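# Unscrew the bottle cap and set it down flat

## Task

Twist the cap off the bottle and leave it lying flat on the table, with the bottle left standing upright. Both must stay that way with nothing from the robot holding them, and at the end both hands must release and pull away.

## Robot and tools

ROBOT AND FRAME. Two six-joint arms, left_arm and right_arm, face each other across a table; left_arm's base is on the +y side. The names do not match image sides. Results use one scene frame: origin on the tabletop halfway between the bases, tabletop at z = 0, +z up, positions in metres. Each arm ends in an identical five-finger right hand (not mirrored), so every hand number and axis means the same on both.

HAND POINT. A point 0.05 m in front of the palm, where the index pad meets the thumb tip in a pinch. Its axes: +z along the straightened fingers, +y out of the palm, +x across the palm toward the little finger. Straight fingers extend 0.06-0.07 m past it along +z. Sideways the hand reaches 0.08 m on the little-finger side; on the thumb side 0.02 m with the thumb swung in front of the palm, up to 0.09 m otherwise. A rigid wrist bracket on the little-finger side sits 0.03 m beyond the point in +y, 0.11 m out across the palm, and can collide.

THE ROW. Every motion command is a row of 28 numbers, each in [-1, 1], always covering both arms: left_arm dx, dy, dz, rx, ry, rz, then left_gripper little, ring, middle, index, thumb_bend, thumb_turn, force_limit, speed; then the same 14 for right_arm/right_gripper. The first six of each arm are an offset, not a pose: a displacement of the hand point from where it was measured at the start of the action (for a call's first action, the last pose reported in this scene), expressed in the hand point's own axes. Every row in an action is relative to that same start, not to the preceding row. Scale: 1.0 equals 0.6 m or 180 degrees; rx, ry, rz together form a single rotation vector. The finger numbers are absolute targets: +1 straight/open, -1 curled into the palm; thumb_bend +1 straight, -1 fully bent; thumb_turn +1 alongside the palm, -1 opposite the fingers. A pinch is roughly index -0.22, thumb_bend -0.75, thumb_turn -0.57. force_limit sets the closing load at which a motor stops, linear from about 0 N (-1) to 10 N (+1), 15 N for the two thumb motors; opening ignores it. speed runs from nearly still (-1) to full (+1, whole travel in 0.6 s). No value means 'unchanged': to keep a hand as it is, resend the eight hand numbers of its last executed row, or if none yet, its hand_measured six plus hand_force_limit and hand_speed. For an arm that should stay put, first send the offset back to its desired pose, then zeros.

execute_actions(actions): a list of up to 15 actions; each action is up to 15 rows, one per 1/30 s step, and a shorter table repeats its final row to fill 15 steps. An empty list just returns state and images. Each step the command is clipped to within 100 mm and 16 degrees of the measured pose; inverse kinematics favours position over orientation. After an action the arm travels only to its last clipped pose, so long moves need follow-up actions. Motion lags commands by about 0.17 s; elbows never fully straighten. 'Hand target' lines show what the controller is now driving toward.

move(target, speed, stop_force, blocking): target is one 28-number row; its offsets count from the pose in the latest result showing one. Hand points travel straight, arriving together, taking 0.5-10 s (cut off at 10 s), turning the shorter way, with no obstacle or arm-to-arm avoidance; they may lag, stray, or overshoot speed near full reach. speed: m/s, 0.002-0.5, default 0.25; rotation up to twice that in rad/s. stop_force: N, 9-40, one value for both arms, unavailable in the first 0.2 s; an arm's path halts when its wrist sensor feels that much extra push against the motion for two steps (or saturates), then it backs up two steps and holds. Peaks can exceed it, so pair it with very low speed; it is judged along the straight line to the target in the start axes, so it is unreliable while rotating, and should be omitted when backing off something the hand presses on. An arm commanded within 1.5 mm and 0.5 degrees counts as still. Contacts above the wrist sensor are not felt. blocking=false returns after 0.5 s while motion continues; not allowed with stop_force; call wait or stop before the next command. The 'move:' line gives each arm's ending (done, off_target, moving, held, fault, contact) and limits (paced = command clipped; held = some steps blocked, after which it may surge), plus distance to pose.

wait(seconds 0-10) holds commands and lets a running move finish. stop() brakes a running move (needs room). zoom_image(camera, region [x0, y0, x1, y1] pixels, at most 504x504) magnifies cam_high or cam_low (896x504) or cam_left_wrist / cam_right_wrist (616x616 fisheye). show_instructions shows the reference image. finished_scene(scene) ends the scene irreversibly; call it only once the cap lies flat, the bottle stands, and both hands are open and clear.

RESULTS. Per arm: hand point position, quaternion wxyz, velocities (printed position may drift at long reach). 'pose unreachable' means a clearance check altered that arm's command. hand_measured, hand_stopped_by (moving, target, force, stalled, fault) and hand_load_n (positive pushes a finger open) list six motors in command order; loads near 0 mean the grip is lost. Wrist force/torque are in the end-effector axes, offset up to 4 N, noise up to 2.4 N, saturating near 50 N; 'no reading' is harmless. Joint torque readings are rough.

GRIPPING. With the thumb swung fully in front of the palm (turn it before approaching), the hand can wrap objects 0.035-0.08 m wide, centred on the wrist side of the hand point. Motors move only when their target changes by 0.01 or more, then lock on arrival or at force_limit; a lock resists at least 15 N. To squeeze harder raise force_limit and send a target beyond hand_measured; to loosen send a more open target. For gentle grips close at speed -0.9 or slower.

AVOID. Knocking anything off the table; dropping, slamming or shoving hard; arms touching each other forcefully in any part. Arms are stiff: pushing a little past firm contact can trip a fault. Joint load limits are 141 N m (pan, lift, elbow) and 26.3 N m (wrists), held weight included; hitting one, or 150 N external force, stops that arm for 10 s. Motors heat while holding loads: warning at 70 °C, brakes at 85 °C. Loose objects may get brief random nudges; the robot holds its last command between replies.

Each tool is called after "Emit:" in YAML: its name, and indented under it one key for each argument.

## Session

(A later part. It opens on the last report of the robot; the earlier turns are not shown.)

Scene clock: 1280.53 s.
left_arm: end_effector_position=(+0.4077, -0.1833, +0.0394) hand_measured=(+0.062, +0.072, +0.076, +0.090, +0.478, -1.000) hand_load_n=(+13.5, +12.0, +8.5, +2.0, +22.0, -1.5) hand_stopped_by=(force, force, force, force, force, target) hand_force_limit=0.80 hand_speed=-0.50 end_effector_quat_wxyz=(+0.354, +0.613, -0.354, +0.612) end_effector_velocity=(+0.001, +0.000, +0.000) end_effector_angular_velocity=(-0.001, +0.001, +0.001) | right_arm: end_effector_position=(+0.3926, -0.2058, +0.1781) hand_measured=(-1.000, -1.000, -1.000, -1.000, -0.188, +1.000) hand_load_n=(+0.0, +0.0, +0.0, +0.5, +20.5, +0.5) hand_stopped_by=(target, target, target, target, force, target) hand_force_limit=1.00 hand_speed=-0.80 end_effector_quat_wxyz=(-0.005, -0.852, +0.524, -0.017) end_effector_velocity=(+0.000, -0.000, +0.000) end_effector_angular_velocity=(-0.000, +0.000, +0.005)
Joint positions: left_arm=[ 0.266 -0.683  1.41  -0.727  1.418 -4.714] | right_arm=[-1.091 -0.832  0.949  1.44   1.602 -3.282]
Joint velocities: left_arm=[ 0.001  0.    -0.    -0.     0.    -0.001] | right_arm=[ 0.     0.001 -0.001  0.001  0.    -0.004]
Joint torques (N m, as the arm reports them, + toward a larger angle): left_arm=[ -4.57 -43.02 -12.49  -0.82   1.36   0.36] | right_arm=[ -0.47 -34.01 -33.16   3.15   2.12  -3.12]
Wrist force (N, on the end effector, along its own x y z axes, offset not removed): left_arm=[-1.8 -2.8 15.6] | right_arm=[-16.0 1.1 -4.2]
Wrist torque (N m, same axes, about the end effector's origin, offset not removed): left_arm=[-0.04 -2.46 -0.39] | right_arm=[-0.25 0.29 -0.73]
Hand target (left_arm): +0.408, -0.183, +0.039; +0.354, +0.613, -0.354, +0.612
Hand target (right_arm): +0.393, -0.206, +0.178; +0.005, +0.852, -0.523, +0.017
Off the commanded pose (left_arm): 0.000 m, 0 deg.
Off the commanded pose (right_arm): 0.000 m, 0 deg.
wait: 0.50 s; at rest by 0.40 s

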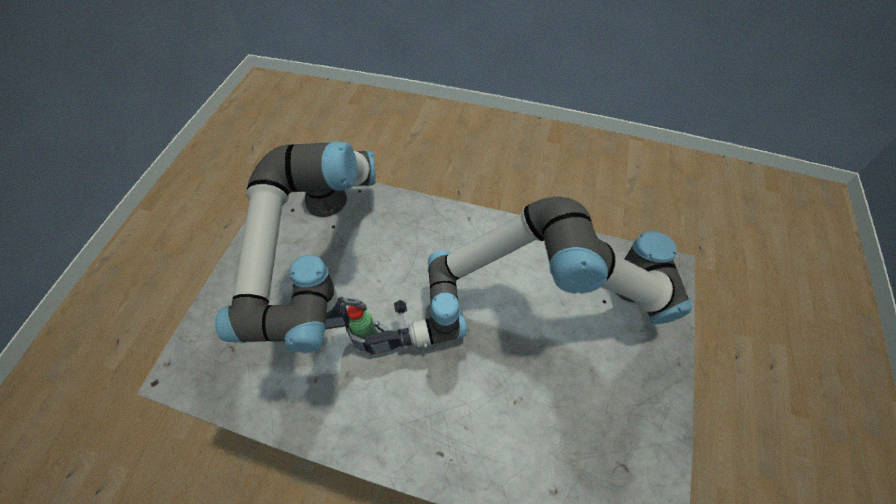

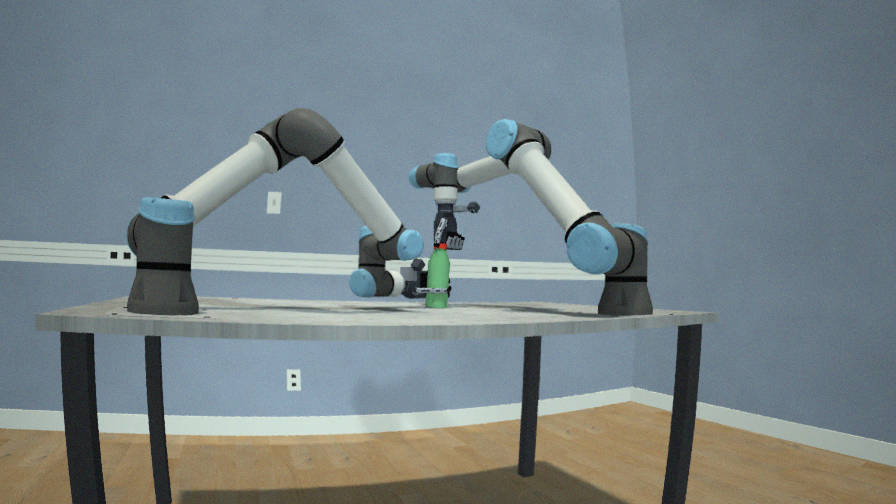

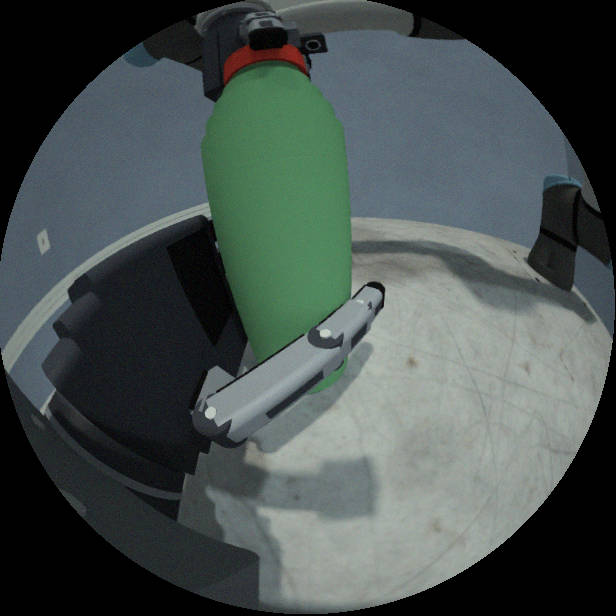

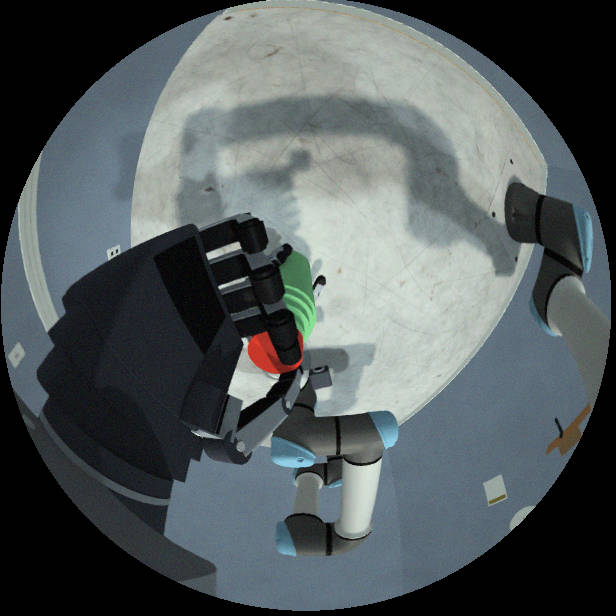

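Emit:
execute_actions:
  actions:
    - [[0,0,0,0,0,0,-0.9,-0.9,-0.9,-0.9,-0.9,-1,0.8,-0.5,-0.0007,0.0002,0.0003,-0.0004,-0.0014,0,-1,-1,-1,-1,-0.75,1,1,-0.8],[0,0,0,0,0,0,-0.9,-0.9,-0.9,-0.9,-0.9,-1,0.8,-0.5,-0.0014,0.0004,0.0007,-0.0008,-0.0027,0,-1,-1,-1,-1,-0.75,1,1,-0.8],[0,0,0,0,0,0,-0.9,-0.9,-0.9,-0.9,-0.9,-1,0.8,-0.5,-0.0021,0.0005,0.001,-0.0011,-0.0041,0,-1,-1,-1,-1,-0.75,1,1,-0.8],[0,0,0,0,0,0,-0.9,-0.9,-0.9,-0.9,-0.9,-1,0.8,-0.5,-0.0028,0.0007,0.0014,-0.0015,-0.0055,0,-1,-1,-1,-1,-0.75,1,1,-0.8],[0,0,0,0,0,0,-0.9,-0.9,-0.9,-0.9,-0.9,-1,0.8,-0.5,-0.0035,0.0009,0.0017,-0.0019,-0.0068,0,-1,-1,-1,-1,-0.75,1,1,-0.8],[0,0,0,0,0,0,-0.9,-0.9,-0.9,-0.9,-0.9,-1,0.8,-0.5,-0.0042,0.001,0.0021,-0.0022,-0.0082,0,-1,-1,-1,-1,-0.75,1,1,-0.8],[0,0,0,0,0,0,-0.9,-0.9,-0.9,-0.9,-0.9,-1,0.8,-0.5,-0.0048,0.0012,0.0024,-0.0026,-0.0095,0,-1,-1,-1,-1,-0.75,1,1,-0.8],[0,0,0,0,0,0,-0.9,-0.9,-0.9,-0.9,-0.9,-1,0.8,-0.5,-0.0053,0.0013,0.0027,-0.003,-0.0109,0,-1,-1,-1,-1,-0.75,1,1,-0.8]]

Emit:
wait:
  seconds: 0.3

Scene clock: 1390.23 s.
left_arm: end_effector_position=(+0.4077, -0.1833, +0.0394) hand_measured=(+0.062, +0.072, +0.076, +0.090, +0.478, -1.000) hand_load_n=(+7.0, +7.0, +6.5, +3.5, +22.0, +3.0) hand_stopped_by=(force, force, force, force, force, target) hand_force_limit=0.80 hand_speed=-0.50 end_effector_quat_wxyz=(+0.354, +0.613, -0.354, +0.612) end_effector_velocity=(+0.000, -0.001, +0.001) end_effector_angular_velocity=(-0.003, +0.000, -0.000) | right_arm: end_effector_position=(+0.3906, -0.2035, +0.1765) hand_measured=(-1.000, -1.000, -1.000, -1.000, -0.188, +1.000) hand_load_n=(+0.0, +0.0, +0.0, -3.0, +19.0, +0.5) hand_stopped_by=(target, target, target, target, force, target) hand_force_limit=1.00 hand_speed=-0.80 end_effector_quat_wxyz=(+0.000, -0.852, +0.524, -0.001) end_effector_velocity=(-0.001, +0.001, -0.001) end_effector_angular_velocity=(+0.014, +0.012, +0.001)
Joint positions: left_arm=[ 0.266 -0.683  1.41  -0.727  1.418 -4.714] | right_arm=[-1.099 -0.828  0.952  1.446  1.571 -3.29 ]
Joint velocities: left_arm=[-0.     0.    -0.002 -0.     0.    -0.001] | right_arm=[-0.005  0.003  0.001  0.003 -0.017 -0.006]
Joint torques (N m, as the arm reports them, + toward a larger angle): left_arm=[ -4.78 -43.56 -12.85  -0.91   1.46   0.46] | right_arm=[ -3.36 -27.4    1.17   2.76  -1.4   -2.5 ]
Wrist force (N, on the end effector, along its own x y z axes, offset not removed): left_arm=[4.5 0.2 -7.7] | right_arm=[-0.1 -3.5 -17.8]
Wrist torque (N m, same axes, about the end effector's origin, offset not removed): left_arm=[0.38 -0.23 -0.28] | right_arm=[0.19 0.32 -0.31]
Hand target (left_arm): +0.408, -0.183, +0.039; +0.354, +0.613, -0.354, +0.612
Hand target (right_arm): +0.390, -0.203, +0.176; -0.000, +0.852, -0.524, -0.000
Off the commanded pose (left_arm): 0.000 m, 0 deg.
Off the commanded pose (right_arm): 0.000 m, 0 deg.

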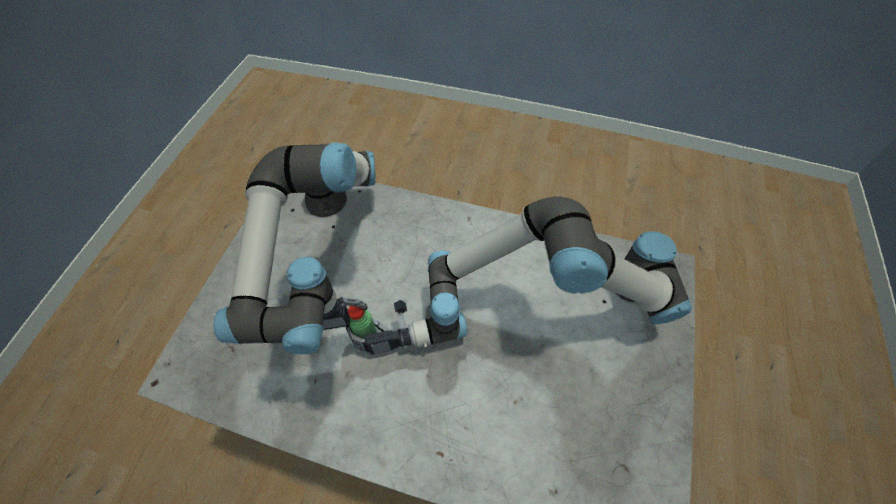

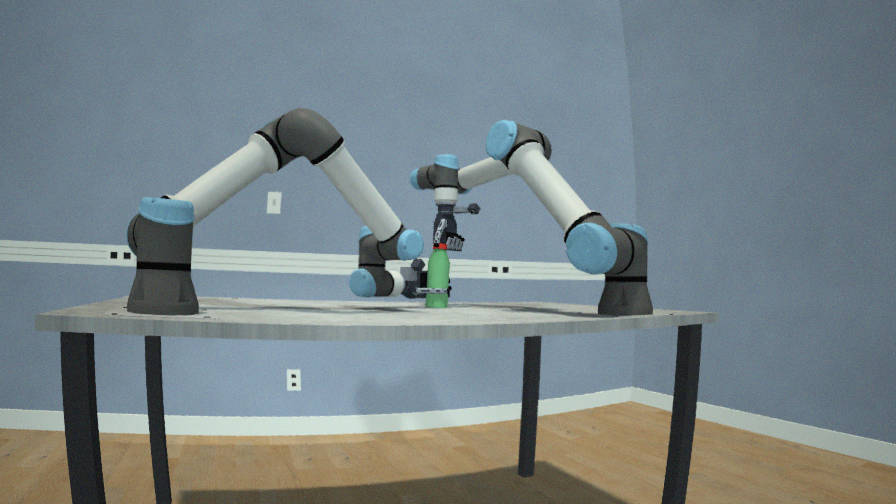

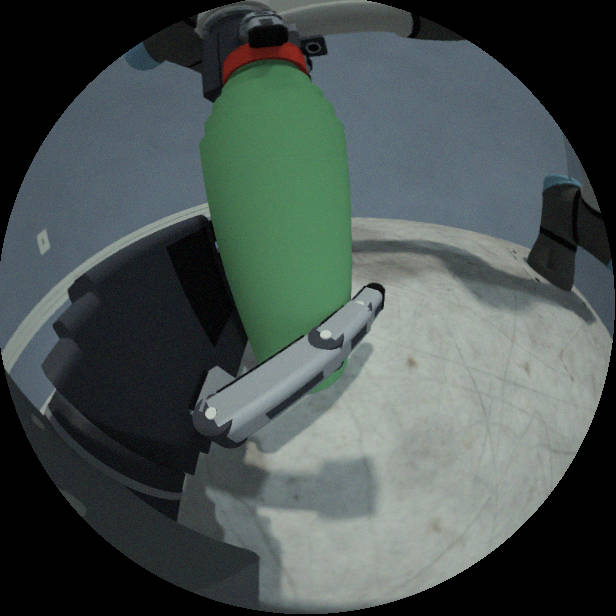

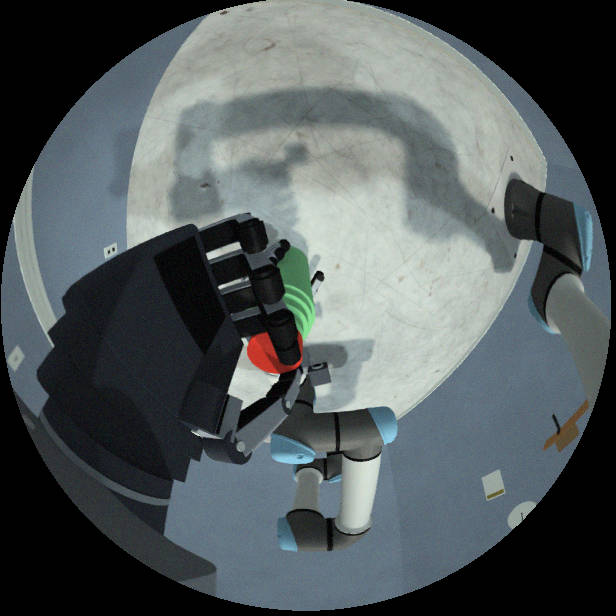

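Scene clock: 1390.53 s.
left_arm: end_effector_position=(+0.4077, -0.1833, +0.0394) hand_measured=(+0.062, +0.072, +0.076, +0.090, +0.478, -1.000) hand_load_n=(+6.5, +6.5, +6.0, +3.5, +22.0, +3.5) hand_stopped_by=(force, force, force, force, force, target) hand_force_limit=0.80 hand_speed=-0.50 end_effector_quat_wxyz=(+0.354, +0.613, -0.354, +0.612) end_effector_velocity=(+0.000, -0.000, +0.000) end_effector_angular_velocity=(+0.001, -0.001, +0.000) | right_arm: end_effector_position=(+0.3905, -0.2033, +0.1763) hand_measured=(-1.000, -1.000, -1.000, -1.000, -0.188, +1.000) hand_load_n=(+0.0, +0.0, +0.0, -3.0, +19.0, +0.5) hand_stopped_by=(target, target, target, target, force, target) hand_force_limit=1.00 hand_speed=-0.80 end_effector_quat_wxyz=(+0.000, -0.852, +0.524, +0.000) end_effector_velocity=(+0.000, +0.000, +0.000) end_effector_angular_velocity=(+0.001, +0.000, -0.002)
Joint positions: left_arm=[ 0.266 -0.683  1.41  -0.727  1.418 -4.714] | right_arm=[-1.1   -0.827  0.952  1.446  1.57  -3.29 ]
Joint velocities: left_arm=[ 0.     0.    -0.001  0.    -0.     0.001] | right_arm=[-0.    -0.    -0.    -0.    -0.001  0.001]
Joint torques (N m, as the arm reports them, + toward a larger angle): left_arm=[ -4.34 -43.59 -12.06  -0.87   1.42   0.4 ] | right_arm=[ -2.8  -27.05   0.04   2.77  -1.72  -2.71]
Wrist force (N, on the end effector, along its own x y z axes, offset not removed): left_arm=[6.1 -2.7 -12.2] | right_arm=[1.4 -5.3 -19.1]
Wrist torque (N m, same axes, about the end effector's origin, offset not removed): left_arm=[-0.05 -0.16 -0.37] | right_arm=[0.06 0.17 -0.39]
Hand target (left_arm): +0.408, -0.183, +0.039; +0.354, +0.613, -0.354, +0.612
Hand target (right_arm): +0.390, -0.203, +0.176; -0.000, +0.852, -0.524, -0.000
Off the commanded pose (left_arm): 0.000 m, 0 deg.
Off the commanded pose (right_arm): 0.000 m, 0 deg.
wait: 0.30 s; at rest by 0.17 s

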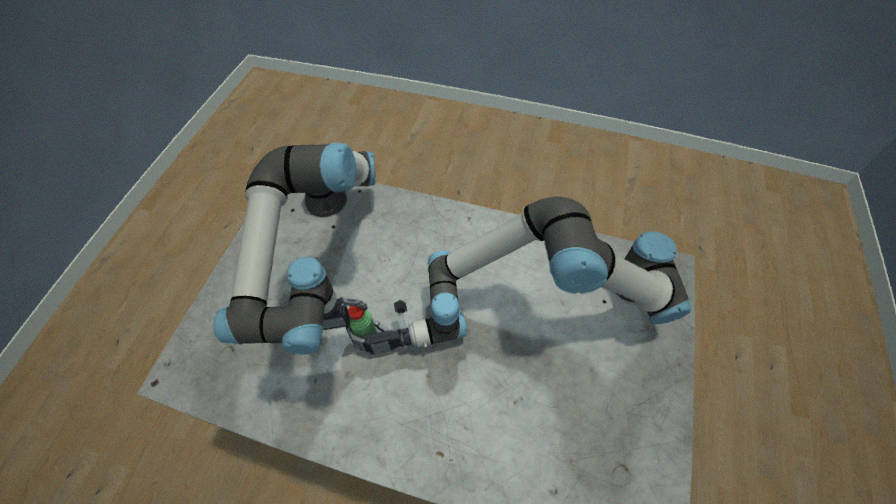

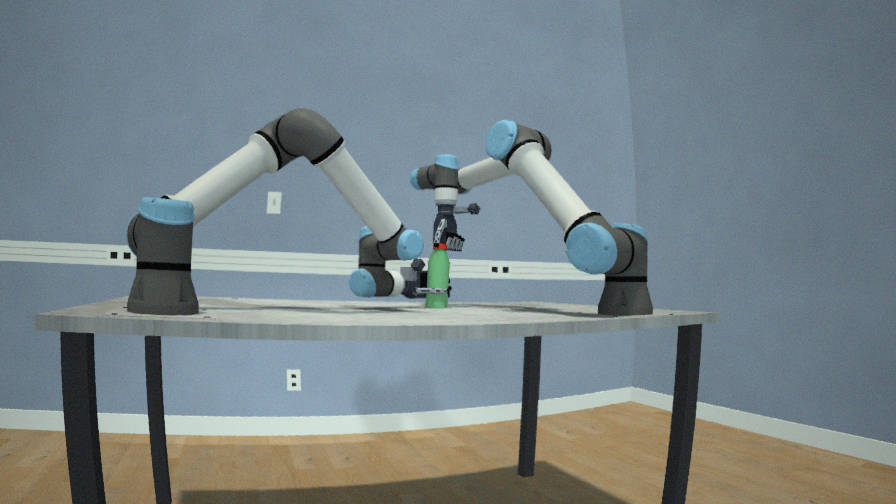

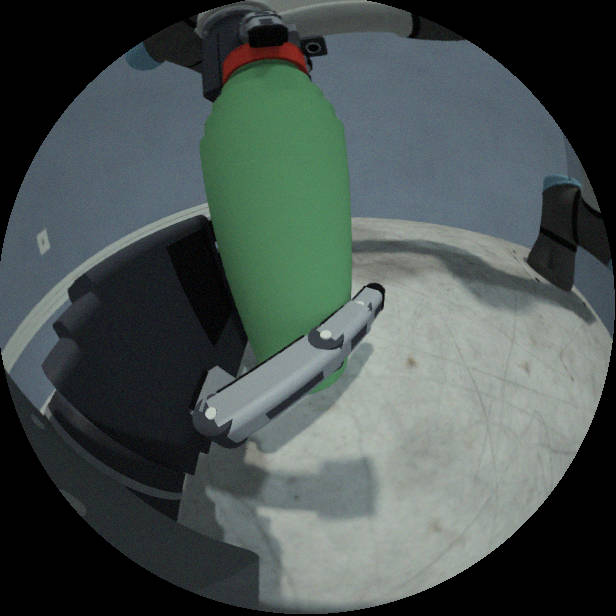

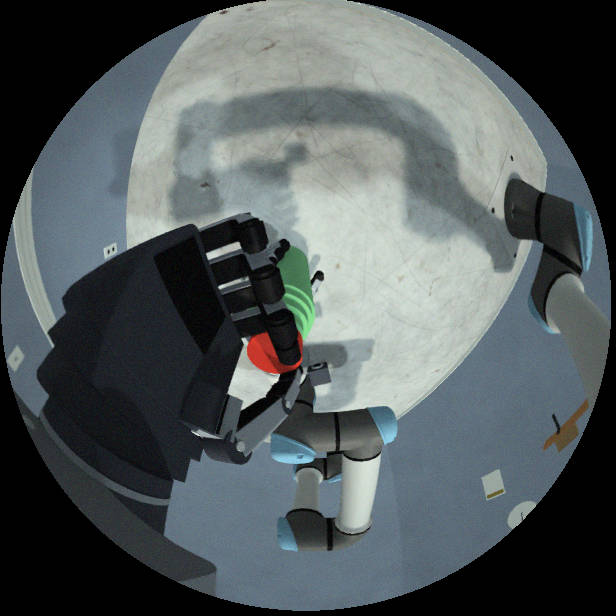

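Emit:
zoom_image:
  camera: "cam_low"
  region: [400, 190, 480, 320]

Region (400, 190, 480, 320) of cam_low's 896x504 image, scaled by 3.877, with more detail than that image has; it fills the left 310 columns of this view, and the rest is white.

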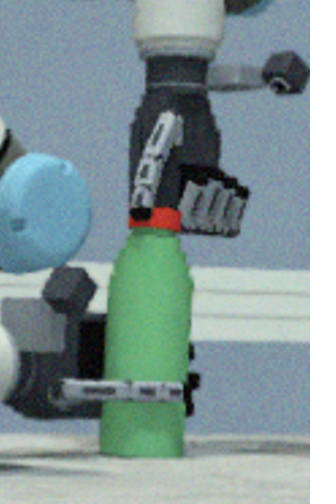

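Emit:
execute_actions:
  actions:
    - [[0,0,0,0,0,0,-0.9,-0.9,-0.9,-0.9,-0.9,-1,0.8,-0.5,-0.00028,-0.0002,-0.00024,0,0,-0.00139,-1,-1,-1,-1,-0.75,1,1,-0.8],[0,0,0,0,0,0,-0.9,-0.9,-0.9,-0.9,-0.9,-1,0.8,-0.5,-0.00034,-0.0006,-0.0005,0,0,-0.00417,-1,-1,-1,-1,-0.75,1,1,-0.8],[0,0,0,0,0,0,-0.9,-0.9,-0.9,-0.9,-0.9,-1,0.8,-0.5,-0.00019,-0.00121,-0.00075,0,0,-0.00833,-1,-1,-1,-1,-0.75,1,1,-0.8],[0,0,0,0,0,0,-0.9,-0.9,-0.9,-0.9,-0.9,-1,0.8,-0.5,0.00017,-0.00204,-0.00101,0,0,-0.01389,-1,-1,-1,-1,-0.75,1,1,-0.8],[0,0,0,0,0,0,-0.9,-0.9,-0.9,-0.9,-0.9,-1,0.8,-0.5,0.00073,-0.0031,-0.00128,0,0,-0.02083,-1,-1,-1,-1,-0.75,1,1,-0.8],[0,0,0,0,0,0,-0.9,-0.9,-0.9,-0.9,-0.9,-1,0.8,-0.5,0.00196,-0.00439,-0.00131,0,0,-0.02917,-1,-1,-1,-1,-0.75,1,1,-0.8],[0,0,0,0,0,0,-0.9,-0.9,-0.9,-0.9,-0.9,-1,0.8,-0.5,0.00335,-0.00594,-0.00134,0,0,-0.03889,-1,-1,-1,-1,-0.75,1,1,-0.8],[0,0,0,0,0,0,-0.9,-0.9,-0.9,-0.9,-0.9,-1,0.8,-0.5,0.00489,-0.00777,-0.00138,0,0,-0.05,-1,-1,-1,-1,-0.75,1,1,-0.8],[0,0,0,0,0,0,-0.9,-0.9,-0.9,-0.9,-0.9,-1,0.8,-0.5,0.00636,-0.00965,-0.00142,0,0,-0.06111,-1,-1,-1,-1,-0.75,1,1,-0.8],[0,0,0,0,0,0,-0.9,-0.9,-0.9,-0.9,-0.9,-1,0.8,-0.5,0.00776,-0.01158,-0.00146,0,0,-0.07222,-1,-1,-1,-1,-0.75,1,1,-0.8],[0,0,0,0,0,0,-0.9,-0.9,-0.9,-0.9,-0.9,-1,0.8,-0.5,0.0091,-0.01355,-0.0015,0,0,-0.08333,-1,-1,-1,-1,-0.75,1,1,-0.8],[0,0,0,0,0,0,-0.9,-0.9,-0.9,-0.9,-0.9,-1,0.8,-0.5,0.01037,-0.01557,-0.00154,0,0,-0.09444,-1,-1,-1,-1,-0.75,1,1,-0.8],[0,0,0,0,0,0,-0.9,-0.9,-0.9,-0.9,-0.9,-1,0.8,-0.5,0.01156,-0.01764,-0.00158,0,0,-0.10556,-1,-1,-1,-1,-0.75,1,1,-0.8],[0,0,0,0,0,0,-0.9,-0.9,-0.9,-0.9,-0.9,-1,0.8,-0.5,0.01268,-0.01974,-0.00162,0,0,-0.11667,-1,-1,-1,-1,-0.75,1,1,-0.8],[0,0,0,0,0,0,-0.9,-0.9,-0.9,-0.9,-0.9,-1,0.8,-0.5,0.01373,-0.02189,-0.00166,0,0,-0.12778,-1,-1,-1,-1,-0.75,1,1,-0.8]]
    - [[0,0,0,0,0,0,-0.9,-0.9,-0.9,-0.9,-0.9,-1,0.8,-0.5,0.00867,-0.00721,-0.00024,0,0,-0.06667,-1,-1,-1,-1,-0.75,1,1,-0.8],[0,0,0,0,0,0,-0.9,-0.9,-0.9,-0.9,-0.9,-1,0.8,-0.5,0.01004,-0.00916,-0.00028,0,0,-0.07778,-1,-1,-1,-1,-0.75,1,1,-0.8],[0,0,0,0,0,0,-0.9,-0.9,-0.9,-0.9,-0.9,-1,0.8,-0.5,0.01134,-0.01116,-0.00032,0,0,-0.08889,-1,-1,-1,-1,-0.75,1,1,-0.8],[0,0,0,0,0,0,-0.9,-0.9,-0.9,-0.9,-0.9,-1,0.8,-0.5,0.01257,-0.0132,-0.00036,0,0,-0.1,-1,-1,-1,-1,-0.75,1,1,-0.8],[0,0,0,0,0,0,-0.9,-0.9,-0.9,-0.9,-0.9,-1,0.8,-0.5,0.01373,-0.01529,-0.0004,0,0,-0.11111,-1,-1,-1,-1,-0.75,1,1,-0.8],[0,0,0,0,0,0,-0.9,-0.9,-0.9,-0.9,-0.9,-1,0.8,-0.5,0.01482,-0.01741,-0.00044,0,0,-0.12222,-1,-1,-1,-1,-0.75,1,1,-0.8],[0,0,0,0,0,0,-0.9,-0.9,-0.9,-0.9,-0.9,-1,0.8,-0.5,0.01583,-0.01957,-0.00048,0,0,-0.13333,-1,-1,-1,-1,-0.75,1,1,-0.8],[0,0,0,0,0,0,-0.9,-0.9,-0.9,-0.9,-0.9,-1,0.8,-0.5,0.01676,-0.02176,-0.00052,0,0,-0.14444,-1,-1,-1,-1,-0.75,1,1,-0.8],[0,0,0,0,0,0,-0.9,-0.9,-0.9,-0.9,-0.9,-1,0.8,-0.5,0.01762,-0.02399,-0.00056,0,0,-0.15556,-1,-1,-1,-1,-0.75,1,1,-0.8],[0,0,0,0,0,0,-0.9,-0.9,-0.9,-0.9,-0.9,-1,0.8,-0.5,0.0184,-0.02624,-0.0006,0,0,-0.16667,-1,-1,-1,-1,-0.75,1,1,-0.8],[0,0,0,0,0,0,-0.9,-0.9,-0.9,-0.9,-0.9,-1,0.8,-0.5,0.0191,-0.02853,-0.00064,0,0,-0.17778,-1,-1,-1,-1,-0.75,1,1,-0.8],[0,0,0,0,0,0,-0.9,-0.9,-0.9,-0.9,-0.9,-1,0.8,-0.5,0.01972,-0.03083,-0.00068,0,0,-0.18889,-1,-1,-1,-1,-0.75,1,1,-0.8],[0,0,0,0,0,0,-0.9,-0.9,-0.9,-0.9,-0.9,-1,0.8,-0.5,0.02026,-0.03315,-0.00072,0,0,-0.2,-1,-1,-1,-1,-0.75,1,1,-0.8],[0,0,0,0,0,0,-0.9,-0.9,-0.9,-0.9,-0.9,-1,0.8,-0.5,0.02071,-0.03549,-0.00076,0,0,-0.21111,-1,-1,-1,-1,-0.75,1,1,-0.8],[0,0,0,0,0,0,-0.9,-0.9,-0.9,-0.9,-0.9,-1,0.8,-0.5,0.02109,-0.03785,-0.0008,0,0,-0.22222,-1,-1,-1,-1,-0.75,1,1,-0.8]]
    - [[0,0,0,0,0,0,-0.9,-0.9,-0.9,-0.9,-0.9,-1,0.8,-0.5,0.00847,-0.00841,-0.00024,0,0,-0.06667,-1,-1,-1,-1,-0.75,1,1,-0.8],[0,0,0,0,0,0,-0.9,-0.9,-0.9,-0.9,-0.9,-1,0.8,-0.5,0.00984,-0.01036,-0.00028,0,0,-0.07778,-1,-1,-1,-1,-0.75,1,1,-0.8],[0,0,0,0,0,0,-0.9,-0.9,-0.9,-0.9,-0.9,-1,0.8,-0.5,0.01114,-0.01236,-0.00032,0,0,-0.08889,-1,-1,-1,-1,-0.75,1,1,-0.8],[0,0,0,0,0,0,-0.9,-0.9,-0.9,-0.9,-0.9,-1,0.8,-0.5,0.01237,-0.0144,-0.00036,0,0,-0.1,-1,-1,-1,-1,-0.75,1,1,-0.8],[0,0,0,0,0,0,-0.9,-0.9,-0.9,-0.9,-0.9,-1,0.8,-0.5,0.01353,-0.01649,-0.0004,0,0,-0.11111,-1,-1,-1,-1,-0.75,1,1,-0.8],[0,0,0,0,0,0,-0.9,-0.9,-0.9,-0.9,-0.9,-1,0.8,-0.5,0.01462,-0.01861,-0.00044,0,0,-0.12222,-1,-1,-1,-1,-0.75,1,1,-0.8],[0,0,0,0,0,0,-0.9,-0.9,-0.9,-0.9,-0.9,-1,0.8,-0.5,0.01563,-0.02077,-0.00048,0,0,-0.13333,-1,-1,-1,-1,-0.75,1,1,-0.8],[0,0,0,0,0,0,-0.9,-0.9,-0.9,-0.9,-0.9,-1,0.8,-0.5,0.01656,-0.02296,-0.00052,0,0,-0.14444,-1,-1,-1,-1,-0.75,1,1,-0.8],[0,0,0,0,0,0,-0.9,-0.9,-0.9,-0.9,-0.9,-1,0.8,-0.5,0.01731,-0.02491,-0.00056,0,0,-0.15417,-1,-1,-1,-1,-0.75,1,1,-0.8],[0,0,0,0,0,0,-0.9,-0.9,-0.9,-0.9,-0.9,-1,0.8,-0.5,0.01791,-0.0266,-0.00059,0,0,-0.1625,-1,-1,-1,-1,-0.75,1,1,-0.8],[0,0,0,0,0,0,-0.9,-0.9,-0.9,-0.9,-0.9,-1,0.8,-0.5,0.01838,-0.02801,-0.00061,0,0,-0.16944,-1,-1,-1,-1,-0.75,1,1,-0.8],[0,0,0,0,0,0,-0.9,-0.9,-0.9,-0.9,-0.9,-1,0.8,-0.5,0.01873,-0.02915,-0.00063,0,0,-0.175,-1,-1,-1,-1,-0.75,1,1,-0.8],[0,0,0,0,0,0,-0.9,-0.9,-0.9,-0.9,-0.9,-1,0.8,-0.5,0.01898,-0.03001,-0.00065,0,0,-0.17917,-1,-1,-1,-1,-0.75,1,1,-0.8],[0,0,0,0,0,0,-0.9,-0.9,-0.9,-0.9,-0.9,-1,0.8,-0.5,0.01914,-0.03059,-0.00066,0,0,-0.18194,-1,-1,-1,-1,-0.75,1,1,-0.8],[0,0,0,0,0,0,-0.9,-0.9,-0.9,-0.9,-0.9,-1,0.8,-0.5,0.01922,-0.03087,-0.00066,0,0,-0.18333,-1,-1,-1,-1,-0.75,1,1,-0.8]]

Emit:
wait:
  seconds: 0.5

Scene clock: 1512.03 s.
left_arm: end_effector_position=(+0.4076, -0.1834, +0.0394) hand_measured=(+0.060, +0.070, +0.074, +0.090, +0.478, -1.000) hand_load_n=(+0.0, +0.5, +4.5, +7.0, +21.5, +6.5) hand_stopped_by=(force, force, force, force, force, target) hand_force_limit=0.80 hand_speed=-0.50 end_effector_quat_wxyz=(+0.354, +0.613, -0.354, +0.612) end_effector_velocity=(-0.001, -0.001, +0.001) end_effector_angular_velocity=(-0.001, -0.001, -0.002) | right_arm: end_effector_position=(+0.4353, -0.1880, +0.1778) hand_measured=(-1.000, -1.000, -1.000, -1.000, -0.188, +1.000) hand_load_n=(+0.0, +0.0, +0.0, -4.5, +18.0, +0.5) hand_stopped_by=(target, target, target, target, force, target) hand_force_limit=1.00 hand_speed=-0.80 end_effector_quat_wxyz=(+0.001, +0.996, +0.085, +0.007) end_effector_velocity=(+0.017, +0.017, +0.001) end_effector_angular_velocity=(+0.000, +0.012, +0.626)
Joint positions: left_arm=[ 0.266 -0.683  1.41  -0.727  1.418 -4.714] | right_arm=[-0.97  -0.695  0.709  1.545  1.578 -4.433]
Joint velocities: left_arm=[-0.002  0.    -0.002  0.     0.     0.001] | right_arm=[ 0.055  0.    -0.001  0.007 -0.012 -0.571]
Joint torques (N m, as the arm reports them, + toward a larger angle): left_arm=[  2.51 -43.31 -15.01  -0.92  -2.3    0.35] | right_arm=[  9.43 -32.42 -15.35   5.42  -3.26  -2.28]
Wrist force (N, on the end effector, along its own x y z axes, offset not removed): left_arm=[3.7 14.8 -10.5] | right_arm=[11.3 0.7 -20.1]
Wrist torque (N m, same axes, about the end effector's origin, offset not removed): left_arm=[0.33 0.66 0.65] | right_arm=[0.44 0.35 0.02]
Hand target (left_arm): +0.408, -0.183, +0.039; +0.354, +0.613, -0.354, +0.612
Hand target (right_arm): +0.437, -0.186, +0.178; +0.001, +0.993, +0.121, +0.006
Off the commanded pose (left_arm): 0.000 m, 0 deg.
Off the commanded pose (right_arm): 0.002 m, 4 deg.

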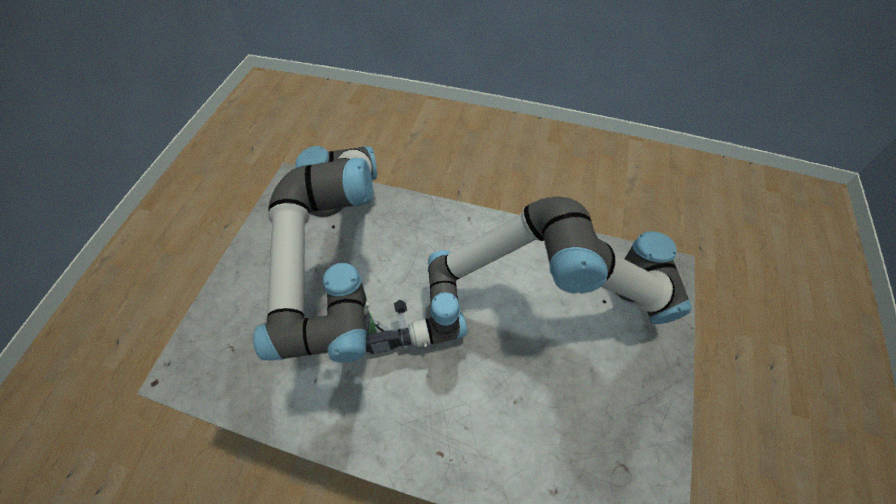

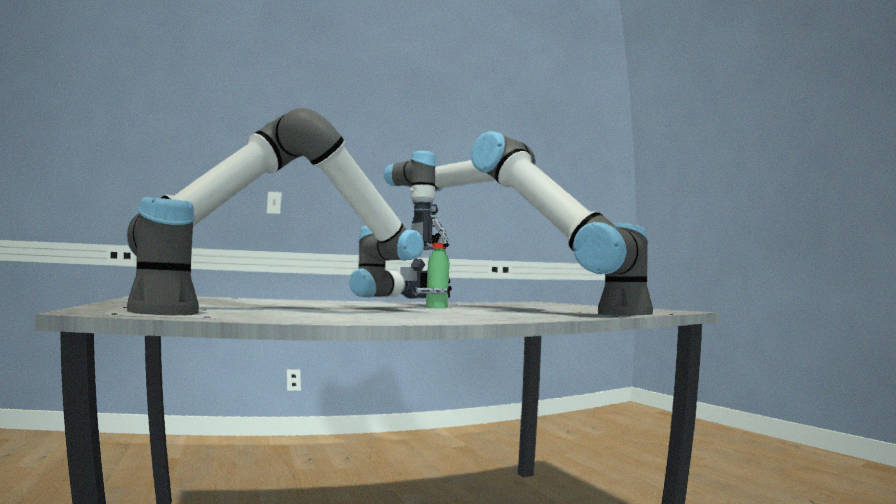

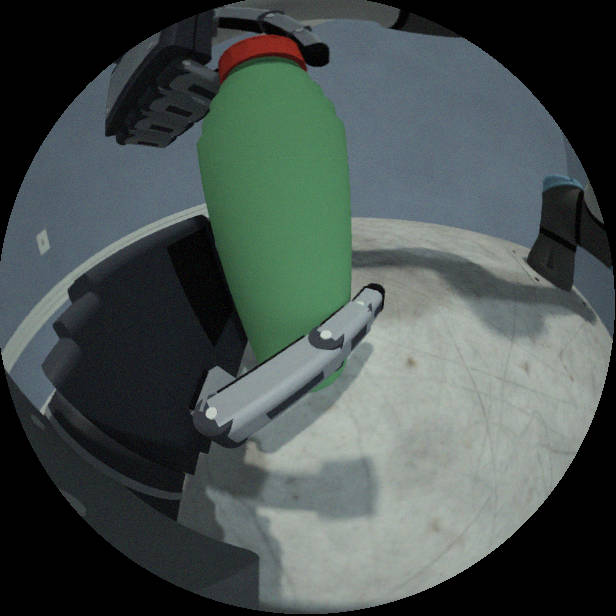

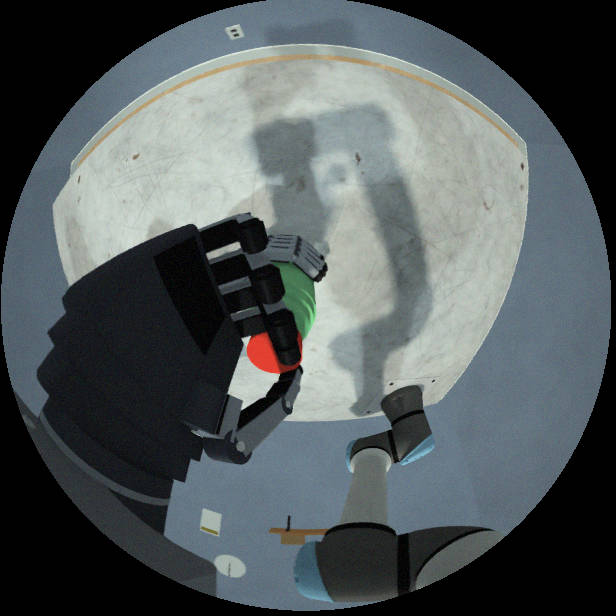

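Scene clock: 1512.53 s.
left_arm: end_effector_position=(+0.4076, -0.1834, +0.0394) hand_measured=(+0.060, +0.070, +0.074, +0.090, +0.478, -1.000) hand_load_n=(+0.0, +1.5, +5.5, +7.5, +21.5, +6.5) hand_stopped_by=(force, force, force, force, force, target) hand_force_limit=0.80 hand_speed=-0.50 end_effector_quat_wxyz=(+0.354, +0.613, -0.354, +0.612) end_effector_velocity=(-0.000, -0.000, +0.000) end_effector_angular_velocity=(+0.000, -0.000, -0.001) | right_arm: end_effector_position=(+0.4370, -0.1863, +0.1779) hand_measured=(-1.000, -1.000, -1.000, -1.000, -0.188, +1.000) hand_load_n=(+0.0, +0.0, +0.0, -4.0, +18.0, +0.5) hand_stopped_by=(target, target, target, target, force, target) hand_force_limit=1.00 hand_speed=-0.80 end_effector_quat_wxyz=(+0.001, +0.993, +0.121, +0.006) end_effector_velocity=(+0.000, +0.000, +0.000) end_effector_angular_velocity=(+0.001, -0.001, +0.005)
Joint positions: left_arm=[ 0.266 -0.683  1.41  -0.727  1.418 -4.714] | right_arm=[-0.965 -0.696  0.71   1.545  1.576 -4.5  ]
Joint velocities: left_arm=[-0.001 -0.    -0.001  0.001  0.     0.   ] | right_arm=[ 0.    -0.001 -0.    -0.    -0.001 -0.005]
Joint torques (N m, as the arm reports them, + toward a larger angle): left_arm=[  9.36 -44.04 -16.98  -0.93  -3.89   0.48] | right_arm=[ 10.95 -52.94   1.86   5.65  -2.7   -1.96]
Wrist force (N, on the end effector, along its own x y z axes, offset not removed): left_arm=[5.0 15.6 -4.2] | right_arm=[13.9 -2.3 -17.4]
Wrist torque (N m, same axes, about the end effector's origin, offset not removed): left_arm=[0.33 0.07 0.70] | right_arm=[0.20 -0.15 0.30]
Hand target (left_arm): +0.408, -0.183, +0.039; +0.354, +0.613, -0.354, +0.612
Hand target (right_arm): +0.437, -0.186, +0.178; +0.001, +0.993, +0.121, +0.006
Off the commanded pose (left_arm): 0.000 m, 0 deg.
Off the commanded pose (right_arm): 0.000 m, 0 deg.
wait: 0.50 s; at rest by 0.40 s

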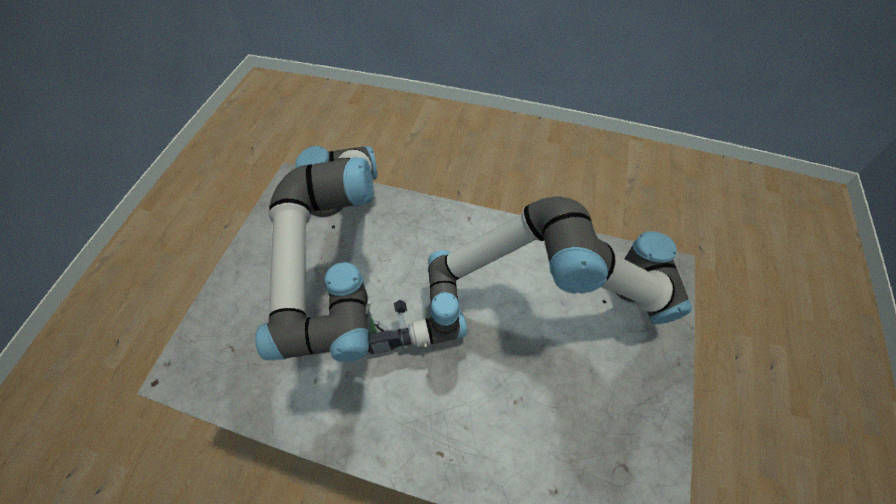

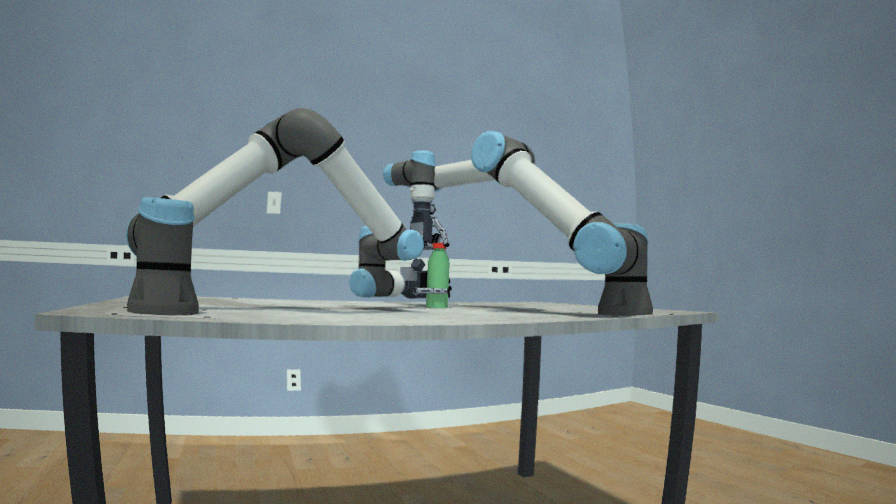

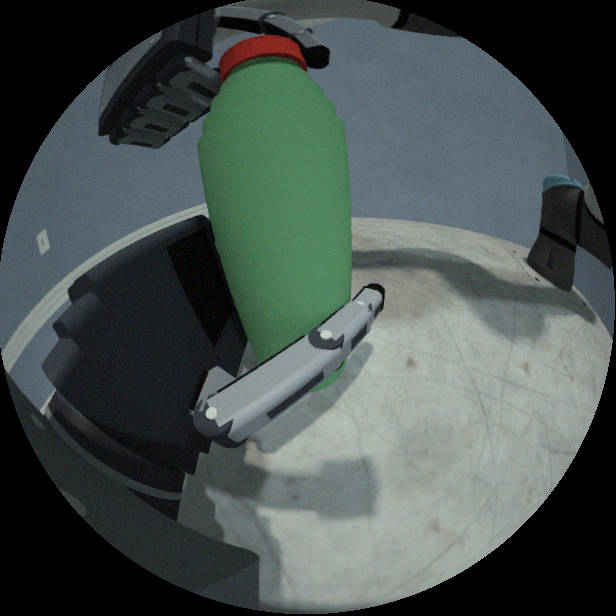

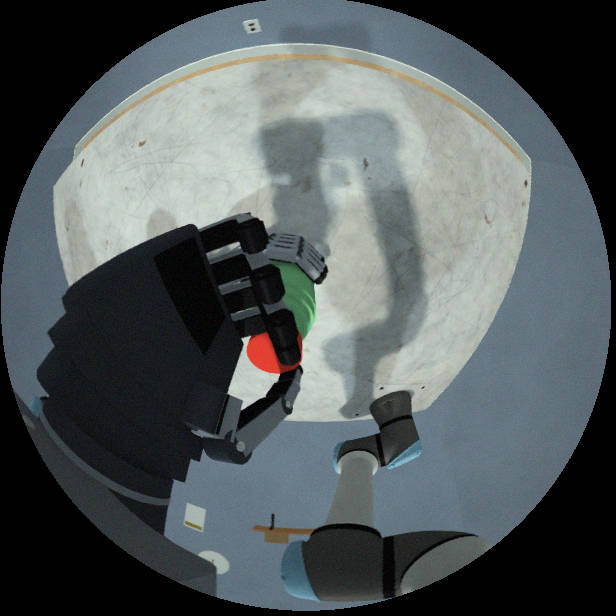

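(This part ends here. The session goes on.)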